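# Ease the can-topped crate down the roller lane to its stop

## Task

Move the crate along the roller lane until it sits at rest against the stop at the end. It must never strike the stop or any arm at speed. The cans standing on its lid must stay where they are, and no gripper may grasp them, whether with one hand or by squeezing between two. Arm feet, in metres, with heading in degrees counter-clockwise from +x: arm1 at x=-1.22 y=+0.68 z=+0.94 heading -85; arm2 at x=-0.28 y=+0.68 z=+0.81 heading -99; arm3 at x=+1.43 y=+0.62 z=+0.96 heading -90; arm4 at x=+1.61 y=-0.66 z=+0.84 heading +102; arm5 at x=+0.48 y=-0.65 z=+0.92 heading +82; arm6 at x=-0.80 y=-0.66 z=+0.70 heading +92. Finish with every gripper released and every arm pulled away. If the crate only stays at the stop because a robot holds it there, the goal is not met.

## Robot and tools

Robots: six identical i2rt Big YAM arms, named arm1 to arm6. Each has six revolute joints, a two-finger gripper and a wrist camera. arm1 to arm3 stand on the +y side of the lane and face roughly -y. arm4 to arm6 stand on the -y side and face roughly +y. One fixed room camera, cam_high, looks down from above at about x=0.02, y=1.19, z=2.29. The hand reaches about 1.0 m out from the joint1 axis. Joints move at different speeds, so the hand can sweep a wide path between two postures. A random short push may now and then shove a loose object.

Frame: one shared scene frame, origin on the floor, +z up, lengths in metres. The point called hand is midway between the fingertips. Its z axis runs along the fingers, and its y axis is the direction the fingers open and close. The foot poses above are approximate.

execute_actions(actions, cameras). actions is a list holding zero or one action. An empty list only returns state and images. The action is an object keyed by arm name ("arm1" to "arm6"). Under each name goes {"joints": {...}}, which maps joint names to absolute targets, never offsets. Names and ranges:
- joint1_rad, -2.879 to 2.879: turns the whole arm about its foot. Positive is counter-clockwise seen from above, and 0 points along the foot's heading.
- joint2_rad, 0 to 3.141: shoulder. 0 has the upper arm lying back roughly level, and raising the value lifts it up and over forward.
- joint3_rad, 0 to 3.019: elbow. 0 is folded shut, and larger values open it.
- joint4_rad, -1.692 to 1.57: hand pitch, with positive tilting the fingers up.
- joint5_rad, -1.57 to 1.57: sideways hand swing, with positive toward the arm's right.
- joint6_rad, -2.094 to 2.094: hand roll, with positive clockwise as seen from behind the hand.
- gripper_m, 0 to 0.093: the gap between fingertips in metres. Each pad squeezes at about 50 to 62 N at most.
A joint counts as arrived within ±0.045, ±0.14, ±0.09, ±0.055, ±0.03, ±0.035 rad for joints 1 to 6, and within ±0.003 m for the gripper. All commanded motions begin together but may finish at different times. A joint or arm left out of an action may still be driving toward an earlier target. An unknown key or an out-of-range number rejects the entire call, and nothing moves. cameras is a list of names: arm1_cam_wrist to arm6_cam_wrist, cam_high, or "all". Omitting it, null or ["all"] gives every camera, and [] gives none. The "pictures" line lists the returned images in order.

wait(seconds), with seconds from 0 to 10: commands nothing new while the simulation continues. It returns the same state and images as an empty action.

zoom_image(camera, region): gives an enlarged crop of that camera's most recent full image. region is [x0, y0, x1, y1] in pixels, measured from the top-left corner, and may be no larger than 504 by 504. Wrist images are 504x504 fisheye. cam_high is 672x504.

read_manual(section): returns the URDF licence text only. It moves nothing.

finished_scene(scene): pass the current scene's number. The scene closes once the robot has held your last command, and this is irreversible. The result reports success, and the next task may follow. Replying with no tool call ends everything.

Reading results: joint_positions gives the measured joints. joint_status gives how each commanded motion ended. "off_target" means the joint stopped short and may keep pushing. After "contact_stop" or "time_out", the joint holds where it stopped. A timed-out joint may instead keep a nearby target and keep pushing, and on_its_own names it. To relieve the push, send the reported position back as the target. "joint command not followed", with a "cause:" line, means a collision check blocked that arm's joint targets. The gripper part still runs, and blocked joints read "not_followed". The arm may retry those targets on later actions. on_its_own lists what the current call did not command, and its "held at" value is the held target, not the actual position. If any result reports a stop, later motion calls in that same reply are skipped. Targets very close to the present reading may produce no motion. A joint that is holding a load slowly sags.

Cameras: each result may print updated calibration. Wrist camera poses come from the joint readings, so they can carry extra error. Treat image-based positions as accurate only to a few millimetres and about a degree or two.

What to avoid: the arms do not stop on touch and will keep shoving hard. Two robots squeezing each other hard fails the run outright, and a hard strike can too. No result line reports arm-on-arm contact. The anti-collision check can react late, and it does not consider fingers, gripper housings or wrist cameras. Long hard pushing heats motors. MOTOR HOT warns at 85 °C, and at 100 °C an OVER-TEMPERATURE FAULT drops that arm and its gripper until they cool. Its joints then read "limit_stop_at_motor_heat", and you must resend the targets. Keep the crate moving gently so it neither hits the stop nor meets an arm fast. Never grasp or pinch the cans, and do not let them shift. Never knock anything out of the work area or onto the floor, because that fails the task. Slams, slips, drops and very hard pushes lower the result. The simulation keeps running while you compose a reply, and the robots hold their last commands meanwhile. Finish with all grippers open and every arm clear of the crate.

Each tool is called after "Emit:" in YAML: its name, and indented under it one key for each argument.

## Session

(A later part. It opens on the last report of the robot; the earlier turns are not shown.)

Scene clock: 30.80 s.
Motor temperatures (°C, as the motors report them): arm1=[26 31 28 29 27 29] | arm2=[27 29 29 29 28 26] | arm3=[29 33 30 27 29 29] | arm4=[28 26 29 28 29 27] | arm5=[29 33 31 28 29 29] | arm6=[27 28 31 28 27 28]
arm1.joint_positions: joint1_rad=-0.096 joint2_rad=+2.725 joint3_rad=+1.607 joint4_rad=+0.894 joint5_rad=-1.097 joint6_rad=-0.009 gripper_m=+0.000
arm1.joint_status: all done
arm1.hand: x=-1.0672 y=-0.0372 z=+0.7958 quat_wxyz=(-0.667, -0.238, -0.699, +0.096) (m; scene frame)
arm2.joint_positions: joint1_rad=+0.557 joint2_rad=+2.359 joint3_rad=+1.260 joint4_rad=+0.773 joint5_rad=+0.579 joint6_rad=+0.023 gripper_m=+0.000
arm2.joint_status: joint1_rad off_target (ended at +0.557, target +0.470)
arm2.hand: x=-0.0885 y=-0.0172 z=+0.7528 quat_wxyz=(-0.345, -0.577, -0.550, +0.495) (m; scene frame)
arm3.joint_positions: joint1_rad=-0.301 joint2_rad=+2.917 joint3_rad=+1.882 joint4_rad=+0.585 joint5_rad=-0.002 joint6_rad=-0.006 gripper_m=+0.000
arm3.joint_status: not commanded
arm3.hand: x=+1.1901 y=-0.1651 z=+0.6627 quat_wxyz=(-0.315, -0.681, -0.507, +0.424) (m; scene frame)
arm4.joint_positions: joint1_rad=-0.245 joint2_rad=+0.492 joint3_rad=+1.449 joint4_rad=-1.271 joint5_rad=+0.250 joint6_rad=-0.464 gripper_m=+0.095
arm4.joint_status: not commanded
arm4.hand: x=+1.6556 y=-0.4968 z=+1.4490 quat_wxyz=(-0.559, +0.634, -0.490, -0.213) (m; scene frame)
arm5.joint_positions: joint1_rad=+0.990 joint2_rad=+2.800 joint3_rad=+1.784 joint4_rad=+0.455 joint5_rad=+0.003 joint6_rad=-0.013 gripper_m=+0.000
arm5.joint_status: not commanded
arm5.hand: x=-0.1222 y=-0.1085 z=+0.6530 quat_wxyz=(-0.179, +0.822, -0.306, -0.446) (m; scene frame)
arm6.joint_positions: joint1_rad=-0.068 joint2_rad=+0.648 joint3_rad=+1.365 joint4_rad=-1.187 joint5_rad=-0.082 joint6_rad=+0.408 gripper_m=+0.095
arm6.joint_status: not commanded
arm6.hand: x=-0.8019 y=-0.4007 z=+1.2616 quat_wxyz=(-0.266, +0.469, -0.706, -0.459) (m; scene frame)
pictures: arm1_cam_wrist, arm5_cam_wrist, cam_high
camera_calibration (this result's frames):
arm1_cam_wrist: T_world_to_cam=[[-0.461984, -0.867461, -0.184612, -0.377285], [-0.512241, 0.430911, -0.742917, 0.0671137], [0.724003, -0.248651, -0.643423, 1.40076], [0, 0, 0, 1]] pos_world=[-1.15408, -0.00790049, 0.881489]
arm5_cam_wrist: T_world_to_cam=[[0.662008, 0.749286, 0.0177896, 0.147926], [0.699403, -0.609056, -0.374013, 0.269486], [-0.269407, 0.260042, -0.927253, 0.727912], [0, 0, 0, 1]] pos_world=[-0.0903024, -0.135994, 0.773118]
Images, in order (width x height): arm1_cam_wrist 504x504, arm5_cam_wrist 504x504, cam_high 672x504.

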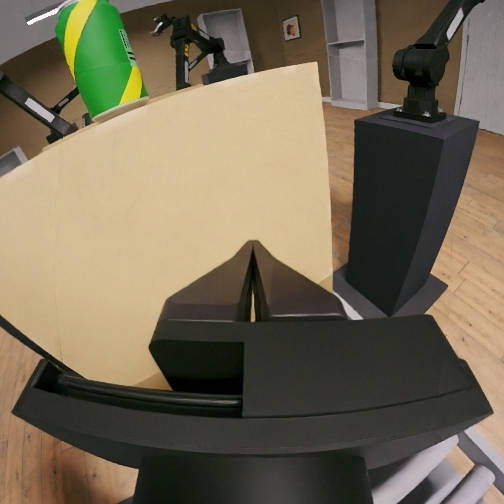

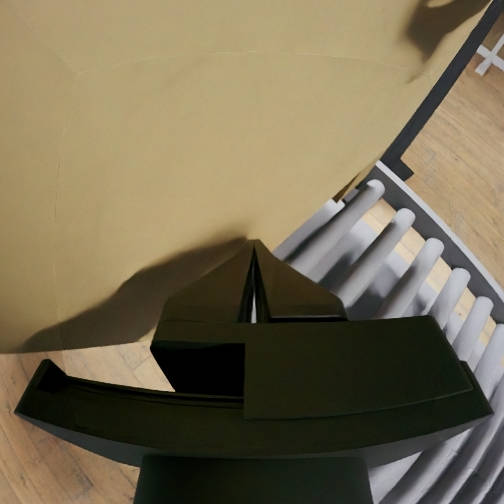

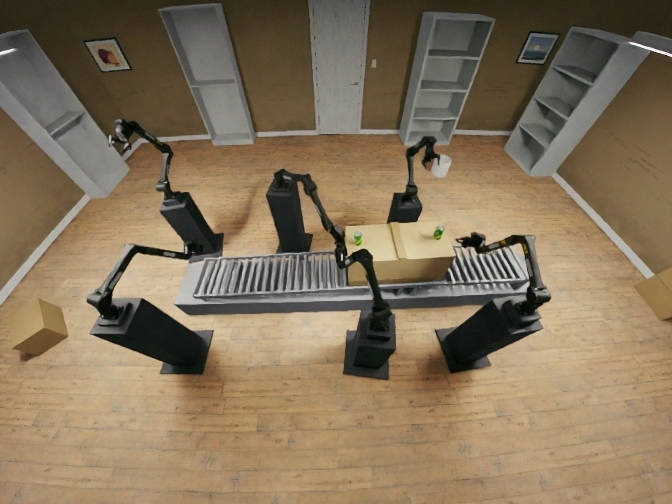

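Emit:
execute_actions:
  actions:
    - {"arm2":{"joints":{"joint1_rad":1.5}},"arm3":{"joints":{"joint1_rad":-0.95,"joint2_rad":3.0,"joint3_rad":2.12,"joint4_rad":0.45}}}
  cameras: []

Emit:
execute_actions:
  actions:
    - {"arm5":{"joints":{"joint1_rad":0.9}}}
  cameras: []

Emit:
execute_actions:
  actions:
    - {"arm5":{"joints":{"joint1_rad":0.8}}}
  cameras: []

Emit:
execute_actions:
  actions:
    - {"arm5":{"joints":{"joint1_rad":0.7,"joint3_rad":1.65,"joint4_rad":0.7}}}
  cameras: []

Emit:
execute_actions:
  actions:
    - {"arm5":{"joints":{"joint1_rad":0.56,"joint5_rad":-0.3,"joint3_rad":1.55,"joint4_rad":0.9}}}
  cameras: ["cam_high","arm5_cam_wrist"]

Scene clock: 33.60 s.
Motor temperatures (°C, as the motors report them): arm1=[26 32 28 29 27 29] | arm2=[27 30 29 29 28 26] | arm3=[29 33 30 27 29 29] | arm4=[28 26 29 28 29 27] | arm5=[29 34 32 28 29 29] | arm6=[27 28 31 28 27 28]
arm1.joint_positions: joint1_rad=-0.096 joint2_rad=+2.725 joint3_rad=+1.607 joint4_rad=+0.894 joint5_rad=-1.097 joint6_rad=-0.009 gripper_m=+0.000
arm1.joint_status: not commanded
arm1.hand: x=-1.0672 y=-0.0372 z=+0.7958 quat_wxyz=(-0.667, -0.238, -0.699, +0.096) (m; scene frame)
arm2.joint_positions: joint1_rad=+1.508 joint2_rad=+2.359 joint3_rad=+1.260 joint4_rad=+0.773 joint5_rad=+0.597 joint6_rad=+0.012 gripper_m=+0.000
arm2.joint_status: all done
arm2.hand: x=+0.3961 y=+0.4315 z=+0.7582 quat_wxyz=(-0.533, -0.261, -0.750, +0.293) (m; scene frame)
arm3.joint_positions: joint1_rad=-0.953 joint2_rad=+2.986 joint3_rad=+2.110 joint4_rad=+0.455 joint5_rad=+0.001 joint6_rad=-0.005 gripper_m=+0.000
arm3.joint_status: all done
arm3.hand: x=+0.7184 y=+0.1108 z=+0.6767 quat_wxyz=(-0.164, -0.800, -0.260, +0.515) (m; scene frame)
arm4.joint_positions: joint1_rad=-0.245 joint2_rad=+0.492 joint3_rad=+1.449 joint4_rad=-1.271 joint5_rad=+0.250 joint6_rad=-0.464 gripper_m=+0.095
arm4.joint_status: not commanded
arm4.hand: x=+1.6556 y=-0.4968 z=+1.4490 quat_wxyz=(-0.559, +0.634, -0.490, -0.213) (m; scene frame)
arm5.joint_positions: joint1_rad=+0.958 joint2_rad=+2.800 joint3_rad=+1.768 joint4_rad=+0.446 joint5_rad=+0.022 joint6_rad=-0.013 gripper_m=+0.000
arm5.joint_status: not commanded
arm5.hand: x=-0.0960 y=-0.0928 z=+0.6452 quat_wxyz=(-0.190, +0.821, -0.325, -0.429) (m; scene frame)
arm6.joint_positions: joint1_rad=-0.068 joint2_rad=+0.648 joint3_rad=+1.365 joint4_rad=-1.187 joint5_rad=-0.082 joint6_rad=+0.408 gripper_m=+0.095
arm6.joint_status: not commanded
arm6.hand: x=-0.8019 y=-0.4007 z=+1.2616 quat_wxyz=(-0.266, +0.469, -0.706, -0.459) (m; scene frame)
pictures: none
No camera images: the call's "cameras" was empty. Leave "cameras" out to get every camera's image.

Scene clock: 34.97 s.
Motor temperatures (°C, as the motors report them): arm1=[26 32 28 29 27 29] | arm2=[27 30 29 30 28 26] | arm3=[29 33 30 27 29 29] | arm4=[28 26 29 28 29 27] | arm5=[29 34 32 28 29 29] | arm6=[27 28 31 28 27 28]
arm1.joint_positions: joint1_rad=-0.096 joint2_rad=+2.725 joint3_rad=+1.607 joint4_rad=+0.894 joint5_rad=-1.097 joint6_rad=-0.009 gripper_m=+0.000
arm1.joint_status: not commanded
arm1.hand: x=-1.0672 y=-0.0372 z=+0.7958 quat_wxyz=(-0.667, -0.238, -0.699, +0.096) (m; scene frame)
arm2.joint_positions: joint1_rad=+1.508 joint2_rad=+2.359 joint3_rad=+1.260 joint4_rad=+0.773 joint5_rad=+0.597 joint6_rad=+0.012 gripper_m=+0.000
arm2.joint_status: not commanded
arm2.hand: x=+0.3961 y=+0.4315 z=+0.7582 quat_wxyz=(-0.533, -0.261, -0.750, +0.293) (m; scene frame)
arm3.joint_positions: joint1_rad=-0.953 joint2_rad=+2.986 joint3_rad=+2.110 joint4_rad=+0.455 joint5_rad=+0.001 joint6_rad=-0.005 gripper_m=+0.000
arm3.joint_status: not commanded
arm3.hand: x=+0.7184 y=+0.1108 z=+0.6767 quat_wxyz=(-0.164, -0.800, -0.260, +0.515) (m; scene frame)
arm4.joint_positions: joint1_rad=-0.245 joint2_rad=+0.492 joint3_rad=+1.449 joint4_rad=-1.271 joint5_rad=+0.250 joint6_rad=-0.464 gripper_m=+0.095
arm4.joint_status: not commanded
arm4.hand: x=+1.6556 y=-0.4968 z=+1.4490 quat_wxyz=(-0.559, +0.634, -0.490, -0.213) (m; scene frame)
arm5.joint_positions: joint1_rad=+0.830 joint2_rad=+2.803 joint3_rad=+1.763 joint4_rad=+0.446 joint5_rad=+0.010 joint6_rad=-0.013 gripper_m=+0.000
arm5.joint_status: joint1_rad off_target (ended at +0.829, target +0.900)
arm5.hand: x=-0.0197 y=-0.0275 z=+0.6422 quat_wxyz=(-0.211, +0.801, -0.375, -0.416) (m; scene frame)
arm6.joint_positions: joint1_rad=-0.068 joint2_rad=+0.648 joint3_rad=+1.365 joint4_rad=-1.187 joint5_rad=-0.082 joint6_rad=+0.408 gripper_m=+0.095
arm6.joint_status: not commanded
arm6.hand: x=-0.8019 y=-0.4007 z=+1.2616 quat_wxyz=(-0.266, +0.469, -0.706, -0.459) (m; scene frame)
pictures: none
No camera images: the call's "cameras" was empty. Leave "cameras" out to get every camera's image.

Scene clock: 36.37 s.
Motor temperatures (°C, as the motors report them): arm1=[26 32 28 29 27 29] | arm2=[27 30 29 30 28 26] | arm3=[29 33 30 27 29 29] | arm4=[28 26 29 28 29 27] | arm5=[29 34 32 28 29 29] | arm6=[27 28 31 28 27 28]
arm1.joint_positions: joint1_rad=-0.096 joint2_rad=+2.725 joint3_rad=+1.607 joint4_rad=+0.894 joint5_rad=-1.097 joint6_rad=-0.009 gripper_m=+0.000
arm1.joint_status: not commanded
arm1.hand: x=-1.0672 y=-0.0372 z=+0.7958 quat_wxyz=(-0.667, -0.238, -0.699, +0.096) (m; scene frame)
arm2.joint_positions: joint1_rad=+1.508 joint2_rad=+2.359 joint3_rad=+1.260 joint4_rad=+0.773 joint5_rad=+0.597 joint6_rad=+0.012 gripper_m=+0.000
arm2.joint_status: not commanded
arm2.hand: x=+0.3961 y=+0.4315 z=+0.7582 quat_wxyz=(-0.533, -0.261, -0.750, +0.293) (m; scene frame)
arm3.joint_positions: joint1_rad=-0.953 joint2_rad=+2.986 joint3_rad=+2.110 joint4_rad=+0.455 joint5_rad=+0.001 joint6_rad=-0.005 gripper_m=+0.000
arm3.joint_status: not commanded
arm3.hand: x=+0.7184 y=+0.1108 z=+0.6767 quat_wxyz=(-0.164, -0.800, -0.260, +0.515) (m; scene frame)
arm4.joint_positions: joint1_rad=-0.245 joint2_rad=+0.492 joint3_rad=+1.449 joint4_rad=-1.271 joint5_rad=+0.250 joint6_rad=-0.464 gripper_m=+0.095
arm4.joint_status: not commanded
arm4.hand: x=+1.6556 y=-0.4968 z=+1.4490 quat_wxyz=(-0.559, +0.634, -0.490, -0.213) (m; scene frame)
arm5.joint_positions: joint1_rad=+0.735 joint2_rad=+2.803 joint3_rad=+1.770 joint4_rad=+0.446 joint5_rad=+0.010 joint6_rad=-0.013 gripper_m=+0.000
arm5.joint_status: joint1_rad off_target (ended at +0.735, target +0.800)
arm5.hand: x=+0.0398 y=+0.0200 z=+0.6457 quat_wxyz=(-0.233, +0.781, -0.412, -0.409) (m; scene frame)
arm6.joint_positions: joint1_rad=-0.068 joint2_rad=+0.648 joint3_rad=+1.365 joint4_rad=-1.187 joint5_rad=-0.082 joint6_rad=+0.408 gripper_m=+0.095
arm6.joint_status: not commanded
arm6.hand: x=-0.8019 y=-0.4007 z=+1.2616 quat_wxyz=(-0.266, +0.469, -0.706, -0.459) (m; scene frame)
pictures: none
No camera images: the call's "cameras" was empty. Leave "cameras" out to get every camera's image.

Scene clock: 37.87 s.
Motor temperatures (°C, as the motors report them): arm1=[26 32 28 29 27 29] | arm2=[27 30 29 30 28 26] | arm3=[29 33 30 27 29 29] | arm4=[28 26 29 28 29 27] | arm5=[30 34 32 28 29 29] | arm6=[27 28 31 28 27 28]
arm1.joint_positions: joint1_rad=-0.096 joint2_rad=+2.725 joint3_rad=+1.607 joint4_rad=+0.894 joint5_rad=-1.097 joint6_rad=-0.009 gripper_m=+0.000
arm1.joint_status: not commanded
arm1.hand: x=-1.0672 y=-0.0372 z=+0.7958 quat_wxyz=(-0.667, -0.238, -0.699, +0.096) (m; scene frame)
arm2.joint_positions: joint1_rad=+1.508 joint2_rad=+2.359 joint3_rad=+1.260 joint4_rad=+0.773 joint5_rad=+0.597 joint6_rad=+0.012 gripper_m=+0.000
arm2.joint_status: not commanded
arm2.hand: x=+0.3961 y=+0.4315 z=+0.7582 quat_wxyz=(-0.533, -0.261, -0.750, +0.293) (m; scene frame)
arm3.joint_positions: joint1_rad=-0.953 joint2_rad=+2.986 joint3_rad=+2.110 joint4_rad=+0.455 joint5_rad=+0.001 joint6_rad=-0.005 gripper_m=+0.000
arm3.joint_status: not commanded
arm3.hand: x=+0.7184 y=+0.1108 z=+0.6767 quat_wxyz=(-0.164, -0.800, -0.260, +0.515) (m; scene frame)
arm4.joint_positions: joint1_rad=-0.245 joint2_rad=+0.492 joint3_rad=+1.449 joint4_rad=-1.271 joint5_rad=+0.250 joint6_rad=-0.464 gripper_m=+0.095
arm4.joint_status: not commanded
arm4.hand: x=+1.6556 y=-0.4968 z=+1.4490 quat_wxyz=(-0.559, +0.634, -0.490, -0.213) (m; scene frame)
arm5.joint_positions: joint1_rad=+0.611 joint2_rad=+2.804 joint3_rad=+1.608 joint4_rad=+0.667 joint5_rad=+0.016 joint6_rad=-0.007 gripper_m=+0.000
arm5.joint_status: joint1_rad off_target (ended at +0.611, target +0.700); the others done
arm5.hand: x=+0.1482 y=+0.0270 z=+0.6316 quat_wxyz=(-0.273, +0.739, -0.455, -0.415) (m; scene frame)
arm6.joint_positions: joint1_rad=-0.068 joint2_rad=+0.648 joint3_rad=+1.365 joint4_rad=-1.187 joint5_rad=-0.082 joint6_rad=+0.408 gripper_m=+0.095
arm6.joint_status: not commanded
arm6.hand: x=-0.8019 y=-0.4007 z=+1.2616 quat_wxyz=(-0.266, +0.469, -0.706, -0.459) (m; scene frame)
pictures: none
No camera images: the call's "cameras" was empty. Leave "cameras" out to get every camera's image.

Scene clock: 39.37 s.
Motor temperatures (°C, as the motors report them): arm1=[26 32 28 29 27 29] | arm2=[27 30 29 30 28 26] | arm3=[29 34 30 27 29 29] | arm4=[28 26 29 28 29 27] | arm5=[30 34 32 28 29 29] | arm6=[27 28 31 28 27 28]
arm1.joint_positions: joint1_rad=-0.096 joint2_rad=+2.725 joint3_rad=+1.607 joint4_rad=+0.894 joint5_rad=-1.097 joint6_rad=-0.009 gripper_m=+0.000
arm1.joint_status: not commanded
arm1.hand: x=-1.0672 y=-0.0372 z=+0.7958 quat_wxyz=(-0.667, -0.238, -0.699, +0.096) (m; scene frame)
arm2.joint_positions: joint1_rad=+1.508 joint2_rad=+2.359 joint3_rad=+1.260 joint4_rad=+0.773 joint5_rad=+0.597 joint6_rad=+0.012 gripper_m=+0.000
arm2.joint_status: not commanded
arm2.hand: x=+0.3961 y=+0.4315 z=+0.7582 quat_wxyz=(-0.533, -0.261, -0.750, +0.293) (m; scene frame)
arm3.joint_positions: joint1_rad=-0.953 joint2_rad=+2.986 joint3_rad=+2.110 joint4_rad=+0.455 joint5_rad=+0.001 joint6_rad=-0.005 gripper_m=+0.000
arm3.joint_status: not commanded
arm3.hand: x=+0.7184 y=+0.1108 z=+0.6767 quat_wxyz=(-0.164, -0.800, -0.260, +0.515) (m; scene frame)
arm4.joint_positions: joint1_rad=-0.245 joint2_rad=+0.492 joint3_rad=+1.449 joint4_rad=-1.271 joint5_rad=+0.250 joint6_rad=-0.464 gripper_m=+0.095
arm4.joint_status: not commanded
arm4.hand: x=+1.6556 y=-0.4968 z=+1.4490 quat_wxyz=(-0.559, +0.634, -0.490, -0.213) (m; scene frame)
arm5.joint_positions: joint1_rad=+0.480 joint2_rad=+2.804 joint3_rad=+1.520 joint4_rad=+0.864 joint5_rad=-0.285 joint6_rad=-0.007 gripper_m=+0.000
arm5.joint_status: joint1_rad off_target (ended at +0.480, target +0.560); the others done
arm5.hand: x=+0.1993 y=+0.0234 z=+0.6477 quat_wxyz=(-0.221, +0.725, -0.415, -0.503) (m; scene frame)
arm6.joint_positions: joint1_rad=-0.068 joint2_rad=+0.648 joint3_rad=+1.365 joint4_rad=-1.187 joint5_rad=-0.082 joint6_rad=+0.408 gripper_m=+0.095
arm6.joint_status: not commanded
arm6.hand: x=-0.8019 y=-0.4007 z=+1.2616 quat_wxyz=(-0.266, +0.469, -0.706, -0.459) (m; scene frame)
pictures: arm5_cam_wrist, cam_high
camera_calibration (this result's frames):
arm5_cam_wrist: T_world_to_cam=[[0.822993, 0.558945, -0.101305, -0.114157], [0.437832, -0.737786, -0.513786, 0.268653], [-0.36192, 0.378488, -0.851916, 0.742115], [0, 0, 0, 1]] pos_world=[0.244912, -0.0188656, 0.758685]
Images, in order (width x height): arm5_cam_wrist 504x504, cam_high 672x504.

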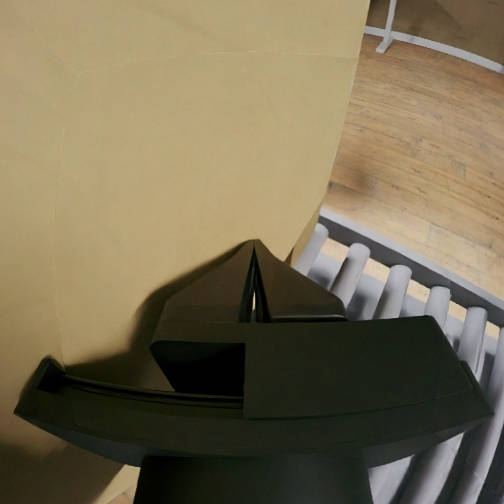

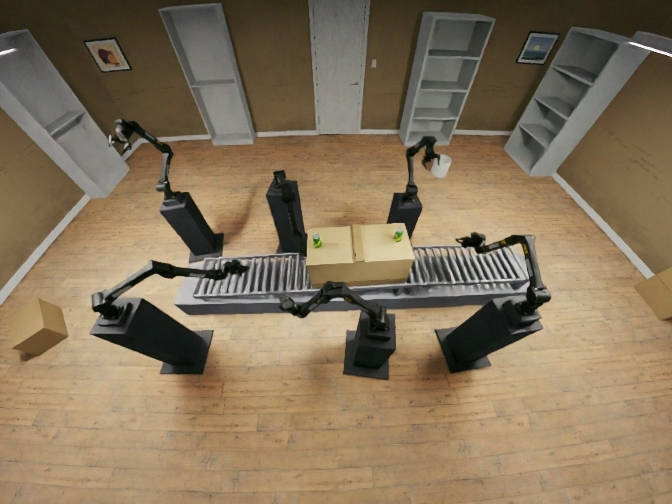

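Emit:
execute_actions:
  actions:
    - {"arm5":{"joints":{"joint1_rad":0.38,"joint5_rad":-0.6}}}
  cameras: []

Emit:
execute_actions:
  actions:
    - {"arm5":{"joints":{"joint1_rad":0.2,"joint5_rad":-0.9}}}
  cameras: []

Emit:
execute_actions:
  actions:
    - {"arm5":{"joints":{"joint1_rad":0.07}}}
  cameras: []

Emit:
execute_actions:
  actions:
    - {"arm5":{"joints":{"joint1_rad":-0.06}}}
  cameras: []

Emit:
execute_actions:
  actions:
    - {"arm5":{"joints":{"joint1_rad":-0.19}}}
  cameras: []

Emit:
execute_actions:
  actions:
    - {"arm5":{"joints":{"joint1_rad":-0.3}}}
  cameras: ["cam_high","arm5_cam_wrist","arm3_cam_wrist"]

Scene clock: 41.50 s.
Motor temperatures (°C, as the motors report them): arm1=[26 32 28 29 27 29] | arm2=[27 30 29 30 28 26] | arm3=[29 34 30 27 29 29] | arm4=[28 26 29 28 29 27] | arm5=[30 34 32 28 29 29] | arm6=[27 28 31 28 27 28]
arm1.joint_positions: joint1_rad=-0.096 joint2_rad=+2.725 joint3_rad=+1.607 joint4_rad=+0.894 joint5_rad=-1.097 joint6_rad=-0.009 gripper_m=+0.000
arm1.joint_status: not commanded
arm1.hand: x=-1.0672 y=-0.0372 z=+0.7958 quat_wxyz=(-0.667, -0.238, -0.699, +0.096) (m; scene frame)
arm2.joint_positions: joint1_rad=+1.508 joint2_rad=+2.359 joint3_rad=+1.260 joint4_rad=+0.773 joint5_rad=+0.597 joint6_rad=+0.012 gripper_m=+0.000
arm2.joint_status: not commanded
arm2.hand: x=+0.3961 y=+0.4315 z=+0.7582 quat_wxyz=(-0.533, -0.261, -0.750, +0.293) (m; scene frame)
arm3.joint_positions: joint1_rad=-0.953 joint2_rad=+2.986 joint3_rad=+2.110 joint4_rad=+0.455 joint5_rad=+0.001 joint6_rad=-0.005 gripper_m=+0.000
arm3.joint_status: not commanded
arm3.hand: x=+0.7184 y=+0.1108 z=+0.6767 quat_wxyz=(-0.164, -0.800, -0.260, +0.515) (m; scene frame)
arm4.joint_positions: joint1_rad=-0.245 joint2_rad=+0.492 joint3_rad=+1.449 joint4_rad=-1.271 joint5_rad=+0.250 joint6_rad=-0.464 gripper_m=+0.095
arm4.joint_status: not commanded
arm4.hand: x=+1.6556 y=-0.4968 z=+1.4490 quat_wxyz=(-0.559, +0.634, -0.490, -0.213) (m; scene frame)
arm5.joint_positions: joint1_rad=+0.285 joint2_rad=+2.804 joint3_rad=+1.522 joint4_rad=+0.874 joint5_rad=-0.568 joint6_rad=-0.007 gripper_m=+0.000
arm5.joint_status: joint1_rad off_target (ended at +0.285, target +0.380); joint5_rad off_target (ended at -0.567, target -0.600)
arm5.hand: x=+0.2933 y=+0.0431 z=+0.6597 quat_wxyz=(-0.175, +0.710, -0.407, -0.547) (m; scene frame)
arm6.joint_positions: joint1_rad=-0.068 joint2_rad=+0.648 joint3_rad=+1.365 joint4_rad=-1.187 joint5_rad=-0.082 joint6_rad=+0.408 gripper_m=+0.095
arm6.joint_status: not commanded
arm6.hand: x=-0.8019 y=-0.4007 z=+1.2616 quat_wxyz=(-0.266, +0.469, -0.706, -0.459) (m; scene frame)
pictures: none
No camera images: the call's "cameras" was empty. Leave "cameras" out to get every camera's image.

Scene clock: 43.10 s.
Motor temperatures (°C, as the motors report them): arm1=[26 32 28 29 27 29] | arm2=[27 30 29 30 28 26] | arm3=[29 34 30 27 29 29] | arm4=[28 26 29 28 29 27] | arm5=[30 34 31 28 29 29] | arm6=[27 28 31 28 27 28]
arm1.joint_positions: joint1_rad=-0.096 joint2_rad=+2.725 joint3_rad=+1.607 joint4_rad=+0.894 joint5_rad=-1.097 joint6_rad=-0.009 gripper_m=+0.000
arm1.joint_status: not commanded
arm1.hand: x=-1.0672 y=-0.0372 z=+0.7958 quat_wxyz=(-0.667, -0.238, -0.699, +0.096) (m; scene frame)
arm2.joint_positions: joint1_rad=+1.508 joint2_rad=+2.359 joint3_rad=+1.260 joint4_rad=+0.773 joint5_rad=+0.597 joint6_rad=+0.012 gripper_m=+0.000
arm2.joint_status: not commanded
arm2.hand: x=+0.3961 y=+0.4315 z=+0.7582 quat_wxyz=(-0.533, -0.261, -0.750, +0.293) (m; scene frame)
arm3.joint_positions: joint1_rad=-0.953 joint2_rad=+2.986 joint3_rad=+2.110 joint4_rad=+0.455 joint5_rad=+0.001 joint6_rad=-0.005 gripper_m=+0.000
arm3.joint_status: not commanded
arm3.hand: x=+0.7184 y=+0.1108 z=+0.6767 quat_wxyz=(-0.164, -0.800, -0.260, +0.515) (m; scene frame)
arm4.joint_positions: joint1_rad=-0.245 joint2_rad=+0.492 joint3_rad=+1.449 joint4_rad=-1.271 joint5_rad=+0.250 joint6_rad=-0.464 gripper_m=+0.095
arm4.joint_status: not commanded
arm4.hand: x=+1.6556 y=-0.4968 z=+1.4490 quat_wxyz=(-0.559, +0.634, -0.490, -0.213) (m; scene frame)
arm5.joint_positions: joint1_rad=+0.108 joint2_rad=+2.804 joint3_rad=+1.526 joint4_rad=+0.874 joint5_rad=-0.876 joint6_rad=-0.007 gripper_m=+0.000
arm5.joint_status: joint1_rad off_target (ended at +0.108, target +0.200); the others done
arm5.hand: x=+0.3772 y=+0.0369 z=+0.6757 quat_wxyz=(-0.120, +0.697, -0.379, -0.597) (m; scene frame)
arm6.joint_positions: joint1_rad=-0.068 joint2_rad=+0.648 joint3_rad=+1.365 joint4_rad=-1.187 joint5_rad=-0.082 joint6_rad=+0.408 gripper_m=+0.095
arm6.joint_status: not commanded
arm6.hand: x=-0.8019 y=-0.4007 z=+1.2616 quat_wxyz=(-0.266, +0.469, -0.706, -0.459) (m; scene frame)
pictures: none
No camera images: the call's "cameras" was empty. Leave "cameras" out to get every camera's image.

Scene clock: 44.77 s.
Motor temperatures (°C, as the motors report them): arm1=[26 32 28 29 27 29] | arm2=[27 30 29 30 28 26] | arm3=[29 34 30 27 29 29] | arm4=[28 26 29 28 29 27] | arm5=[30 34 31 28 29 29] | arm6=[27 28 31 28 27 28]
arm1.joint_positions: joint1_rad=-0.096 joint2_rad=+2.725 joint3_rad=+1.607 joint4_rad=+0.894 joint5_rad=-1.097 joint6_rad=-0.009 gripper_m=+0.000
arm1.joint_status: not commanded
arm1.hand: x=-1.0672 y=-0.0372 z=+0.7958 quat_wxyz=(-0.667, -0.238, -0.699, +0.096) (m; scene frame)
arm2.joint_positions: joint1_rad=+1.508 joint2_rad=+2.359 joint3_rad=+1.260 joint4_rad=+0.773 joint5_rad=+0.597 joint6_rad=+0.012 gripper_m=+0.000
arm2.joint_status: not commanded
arm2.hand: x=+0.3961 y=+0.4315 z=+0.7582 quat_wxyz=(-0.533, -0.261, -0.750, +0.293) (m; scene frame)
arm3.joint_positions: joint1_rad=-0.953 joint2_rad=+2.986 joint3_rad=+2.110 joint4_rad=+0.455 joint5_rad=+0.001 joint6_rad=-0.005 gripper_m=+0.000
arm3.joint_status: not commanded
arm3.hand: x=+0.7184 y=+0.1108 z=+0.6767 quat_wxyz=(-0.164, -0.800, -0.260, +0.515) (m; scene frame)
arm4.joint_positions: joint1_rad=-0.245 joint2_rad=+0.492 joint3_rad=+1.449 joint4_rad=-1.271 joint5_rad=+0.250 joint6_rad=-0.464 gripper_m=+0.095
arm4.joint_status: not commanded
arm4.hand: x=+1.6556 y=-0.4968 z=+1.4490 quat_wxyz=(-0.559, +0.634, -0.490, -0.213) (m; scene frame)
arm5.joint_positions: joint1_rad=-0.032 joint2_rad=+2.804 joint3_rad=+1.527 joint4_rad=+0.874 joint5_rad=-0.864 joint6_rad=-0.007 gripper_m=+0.000
arm5.joint_status: joint1_rad off_target (ended at -0.032, target +0.070)
arm5.hand: x=+0.4755 y=+0.0462 z=+0.6765 quat_wxyz=(-0.166, +0.668, -0.430, -0.585) (m; scene frame)
arm6.joint_positions: joint1_rad=-0.068 joint2_rad=+0.648 joint3_rad=+1.365 joint4_rad=-1.187 joint5_rad=-0.082 joint6_rad=+0.408 gripper_m=+0.095
arm6.joint_status: not commanded
arm6.hand: x=-0.8019 y=-0.4007 z=+1.2616 quat_wxyz=(-0.266, +0.469, -0.706, -0.459) (m; scene frame)
pictures: none
No camera images: the call's "cameras" was empty. Leave "cameras" out to get every camera's image.

Scene clock: 46.63 s.
Motor temperatures (°C, as the motors report them): arm1=[26 32 28 29 27 29] | arm2=[27 30 29 30 28 26] | arm3=[29 34 31 27 29 29] | arm4=[28 26 29 28 29 27] | arm5=[30 34 31 28 29 29] | arm6=[27 28 31 28 27 28]
arm1.joint_positions: joint1_rad=-0.096 joint2_rad=+2.725 joint3_rad=+1.607 joint4_rad=+0.894 joint5_rad=-1.097 joint6_rad=-0.009 gripper_m=+0.000
arm1.joint_status: not commanded
arm1.hand: x=-1.0672 y=-0.0372 z=+0.7958 quat_wxyz=(-0.667, -0.238, -0.699, +0.096) (m; scene frame)
arm2.joint_positions: joint1_rad=+1.508 joint2_rad=+2.359 joint3_rad=+1.260 joint4_rad=+0.773 joint5_rad=+0.597 joint6_rad=+0.012 gripper_m=+0.000
arm2.joint_status: not commanded
arm2.hand: x=+0.3961 y=+0.4315 z=+0.7582 quat_wxyz=(-0.533, -0.261, -0.750, +0.293) (m; scene frame)
arm3.joint_positions: joint1_rad=-0.953 joint2_rad=+2.986 joint3_rad=+2.110 joint4_rad=+0.455 joint5_rad=+0.001 joint6_rad=-0.005 gripper_m=+0.000
arm3.joint_status: not commanded
arm3.hand: x=+0.7184 y=+0.1108 z=+0.6767 quat_wxyz=(-0.164, -0.800, -0.260, +0.515) (m; scene frame)
arm4.joint_positions: joint1_rad=-0.245 joint2_rad=+0.492 joint3_rad=+1.449 joint4_rad=-1.271 joint5_rad=+0.250 joint6_rad=-0.464 gripper_m=+0.095
arm4.joint_status: not commanded
arm4.hand: x=+1.6556 y=-0.4968 z=+1.4490 quat_wxyz=(-0.559, +0.634, -0.490, -0.213) (m; scene frame)
arm5.joint_positions: joint1_rad=-0.152 joint2_rad=+2.804 joint3_rad=+1.535 joint4_rad=+0.874 joint5_rad=-0.874 joint6_rad=-0.025 gripper_m=+0.000
arm5.joint_status: joint1_rad off_target (ended at -0.152, target -0.060)
arm5.hand: x=+0.5586 y=+0.0447 z=+0.6803 quat_wxyz=(-0.206, +0.645, -0.458, -0.576) (m; scene frame)
arm6.joint_positions: joint1_rad=-0.068 joint2_rad=+0.648 joint3_rad=+1.365 joint4_rad=-1.187 joint5_rad=-0.082 joint6_rad=+0.408 gripper_m=+0.095
arm6.joint_status: not commanded
arm6.hand: x=-0.8019 y=-0.4007 z=+1.2616 quat_wxyz=(-0.266, +0.469, -0.706, -0.459) (m; scene frame)
pictures: none
No camera images: the call's "cameras" was empty. Leave "cameras" out to get every camera's image.

Scene clock: 48.17 s.
Motor temperatures (°C, as the motors report them): arm1=[26 32 28 29 27 29] | arm2=[27 30 29 30 28 26] | arm3=[29 34 31 27 29 29] | arm4=[28 26 29 28 29 27] | arm5=[30 34 31 28 30 29] | arm6=[27 28 31 28 27 28]
arm1.joint_positions: joint1_rad=-0.096 joint2_rad=+2.725 joint3_rad=+1.607 joint4_rad=+0.894 joint5_rad=-1.097 joint6_rad=-0.009 gripper_m=+0.000
arm1.joint_status: not commanded
arm1.hand: x=-1.0672 y=-0.0372 z=+0.7958 quat_wxyz=(-0.667, -0.238, -0.699, +0.096) (m; scene frame)
arm2.joint_positions: joint1_rad=+1.508 joint2_rad=+2.359 joint3_rad=+1.260 joint4_rad=+0.773 joint5_rad=+0.597 joint6_rad=+0.012 gripper_m=+0.000
arm2.joint_status: not commanded
arm2.hand: x=+0.3961 y=+0.4315 z=+0.7582 quat_wxyz=(-0.533, -0.261, -0.750, +0.293) (m; scene frame)
arm3.joint_positions: joint1_rad=-0.953 joint2_rad=+2.986 joint3_rad=+2.110 joint4_rad=+0.455 joint5_rad=+0.001 joint6_rad=-0.005 gripper_m=+0.000
arm3.joint_status: not commanded
arm3.hand: x=+0.7184 y=+0.1108 z=+0.6767 quat_wxyz=(-0.164, -0.800, -0.260, +0.515) (m; scene frame)
arm4.joint_positions: joint1_rad=-0.245 joint2_rad=+0.492 joint3_rad=+1.449 joint4_rad=-1.271 joint5_rad=+0.250 joint6_rad=-0.464 gripper_m=+0.095
arm4.joint_status: not commanded
arm4.hand: x=+1.6556 y=-0.4968 z=+1.4490 quat_wxyz=(-0.559, +0.634, -0.490, -0.213) (m; scene frame)
arm5.joint_positions: joint1_rad=-0.275 joint2_rad=+2.804 joint3_rad=+1.553 joint4_rad=+0.875 joint5_rad=-0.872 joint6_rad=-0.027 gripper_m=+0.000
arm5.joint_status: joint1_rad off_target (ended at -0.275, target -0.190)
arm5.hand: x=+0.6463 y=+0.0370 z=+0.6865 quat_wxyz=(-0.250, +0.616, -0.490, -0.564) (m; scene frame)
arm6.joint_positions: joint1_rad=-0.068 joint2_rad=+0.648 joint3_rad=+1.365 joint4_rad=-1.187 joint5_rad=-0.082 joint6_rad=+0.408 gripper_m=+0.095
arm6.joint_status: not commanded
arm6.hand: x=-0.8019 y=-0.4007 z=+1.2616 quat_wxyz=(-0.266, +0.469, -0.706, -0.459) (m; scene frame)
pictures: none
No camera images: the call's "cameras" was empty. Leave "cameras" out to get every camera's image.

Scene clock: 49.63 s.
Motor temperatures (°C, as the motors report them): arm1=[26 32 28 29 27 29] | arm2=[27 30 29 30 28 26] | arm3=[29 34 31 27 29 29] | arm4=[28 26 29 28 29 27] | arm5=[30 34 31 28 30 29] | arm6=[27 28 31 28 27 28]
arm1.joint_positions: joint1_rad=-0.096 joint2_rad=+2.725 joint3_rad=+1.607 joint4_rad=+0.894 joint5_rad=-1.097 joint6_rad=-0.009 gripper_m=+0.000
arm1.joint_status: not commanded
arm1.hand: x=-1.0672 y=-0.0372 z=+0.7958 quat_wxyz=(-0.667, -0.238, -0.699, +0.096) (m; scene frame)
arm2.joint_positions: joint1_rad=+1.508 joint2_rad=+2.359 joint3_rad=+1.260 joint4_rad=+0.773 joint5_rad=+0.597 joint6_rad=+0.012 gripper_m=+0.000
arm2.joint_status: not commanded
arm2.hand: x=+0.3961 y=+0.4315 z=+0.7582 quat_wxyz=(-0.533, -0.261, -0.750, +0.293) (m; scene frame)
arm3.joint_positions: joint1_rad=-0.953 joint2_rad=+2.986 joint3_rad=+2.110 joint4_rad=+0.455 joint5_rad=+0.001 joint6_rad=-0.005 gripper_m=+0.000
arm3.joint_status: not commanded
arm3.hand: x=+0.7184 y=+0.1108 z=+0.6767 quat_wxyz=(-0.164, -0.800, -0.260, +0.515) (m; scene frame)
arm4.joint_positions: joint1_rad=-0.245 joint2_rad=+0.492 joint3_rad=+1.449 joint4_rad=-1.271 joint5_rad=+0.250 joint6_rad=-0.464 gripper_m=+0.095
arm4.joint_status: not commanded
arm4.hand: x=+1.6556 y=-0.4968 z=+1.4490 quat_wxyz=(-0.559, +0.634, -0.490, -0.213) (m; scene frame)
arm5.joint_positions: joint1_rad=-0.370 joint2_rad=+2.804 joint3_rad=+1.563 joint4_rad=+0.880 joint5_rad=-0.872 joint6_rad=-0.021 gripper_m=+0.000
arm5.joint_status: joint1_rad off_target (ended at -0.370, target -0.300)
arm5.hand: x=+0.7129 y=+0.0225 z=+0.6912 quat_wxyz=(-0.281, +0.591, -0.515, -0.554) (m; scene frame)
arm6.joint_positions: joint1_rad=-0.068 joint2_rad=+0.648 joint3_rad=+1.365 joint4_rad=-1.187 joint5_rad=-0.082 joint6_rad=+0.408 gripper_m=+0.095
arm6.joint_status: not commanded
arm6.hand: x=-0.8019 y=-0.4007 z=+1.2616 quat_wxyz=(-0.266, +0.469, -0.706, -0.459) (m; scene frame)
pictures: arm3_cam_wrist, arm5_cam_wrist, cam_high
camera_calibration (this result's frames):
arm3_cam_wrist: T_world_to_cam=[[-0.596899, 0.802299, 0.00530636, 0.341697], [0.697248, 0.521992, -0.491295, -0.220394], [-0.396935, -0.289553, -0.870977, 1.0283], [0, 0, 0, 1]] pos_world=[0.765796, 0.138648, 0.785534]
arm5_cam_wrist: T_world_to_cam=[[0.918326, 0.31307, -0.242207, -0.496975], [0.0934712, -0.766117, -0.635867, 0.395997], [-0.38463, 0.561294, -0.732809, 0.895228], [0, 0, 0, 1]] pos_world=[0.763702, -0.0435185, 0.787462]
Images, in order (width x height): arm3_cam_wrist 504x504, arm5_cam_wrist 504x504, cam_high 672x504.

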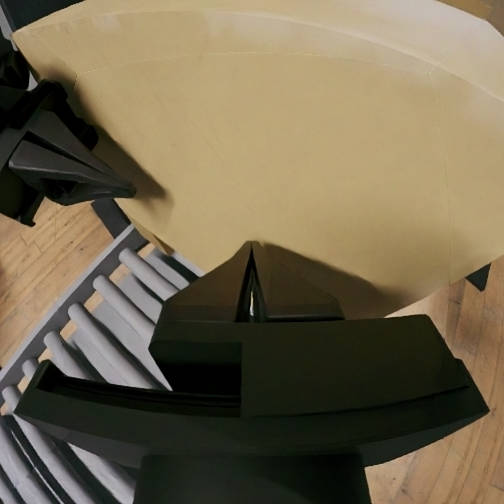

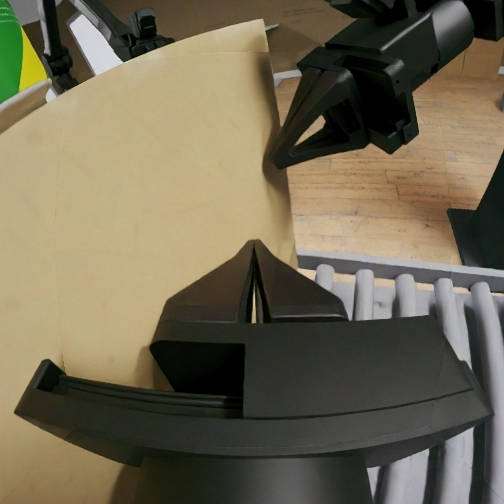

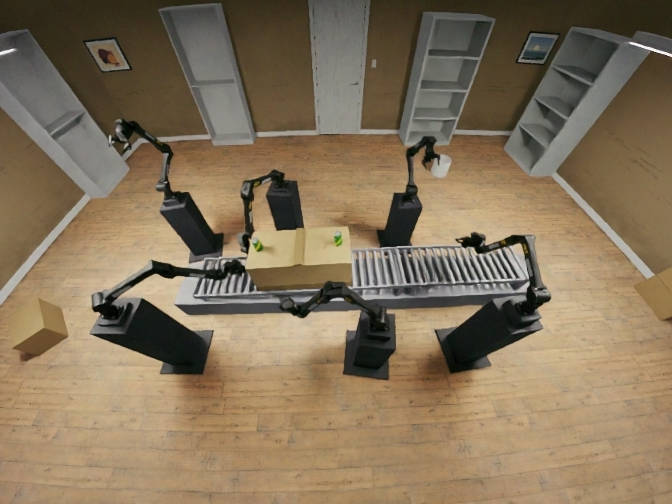

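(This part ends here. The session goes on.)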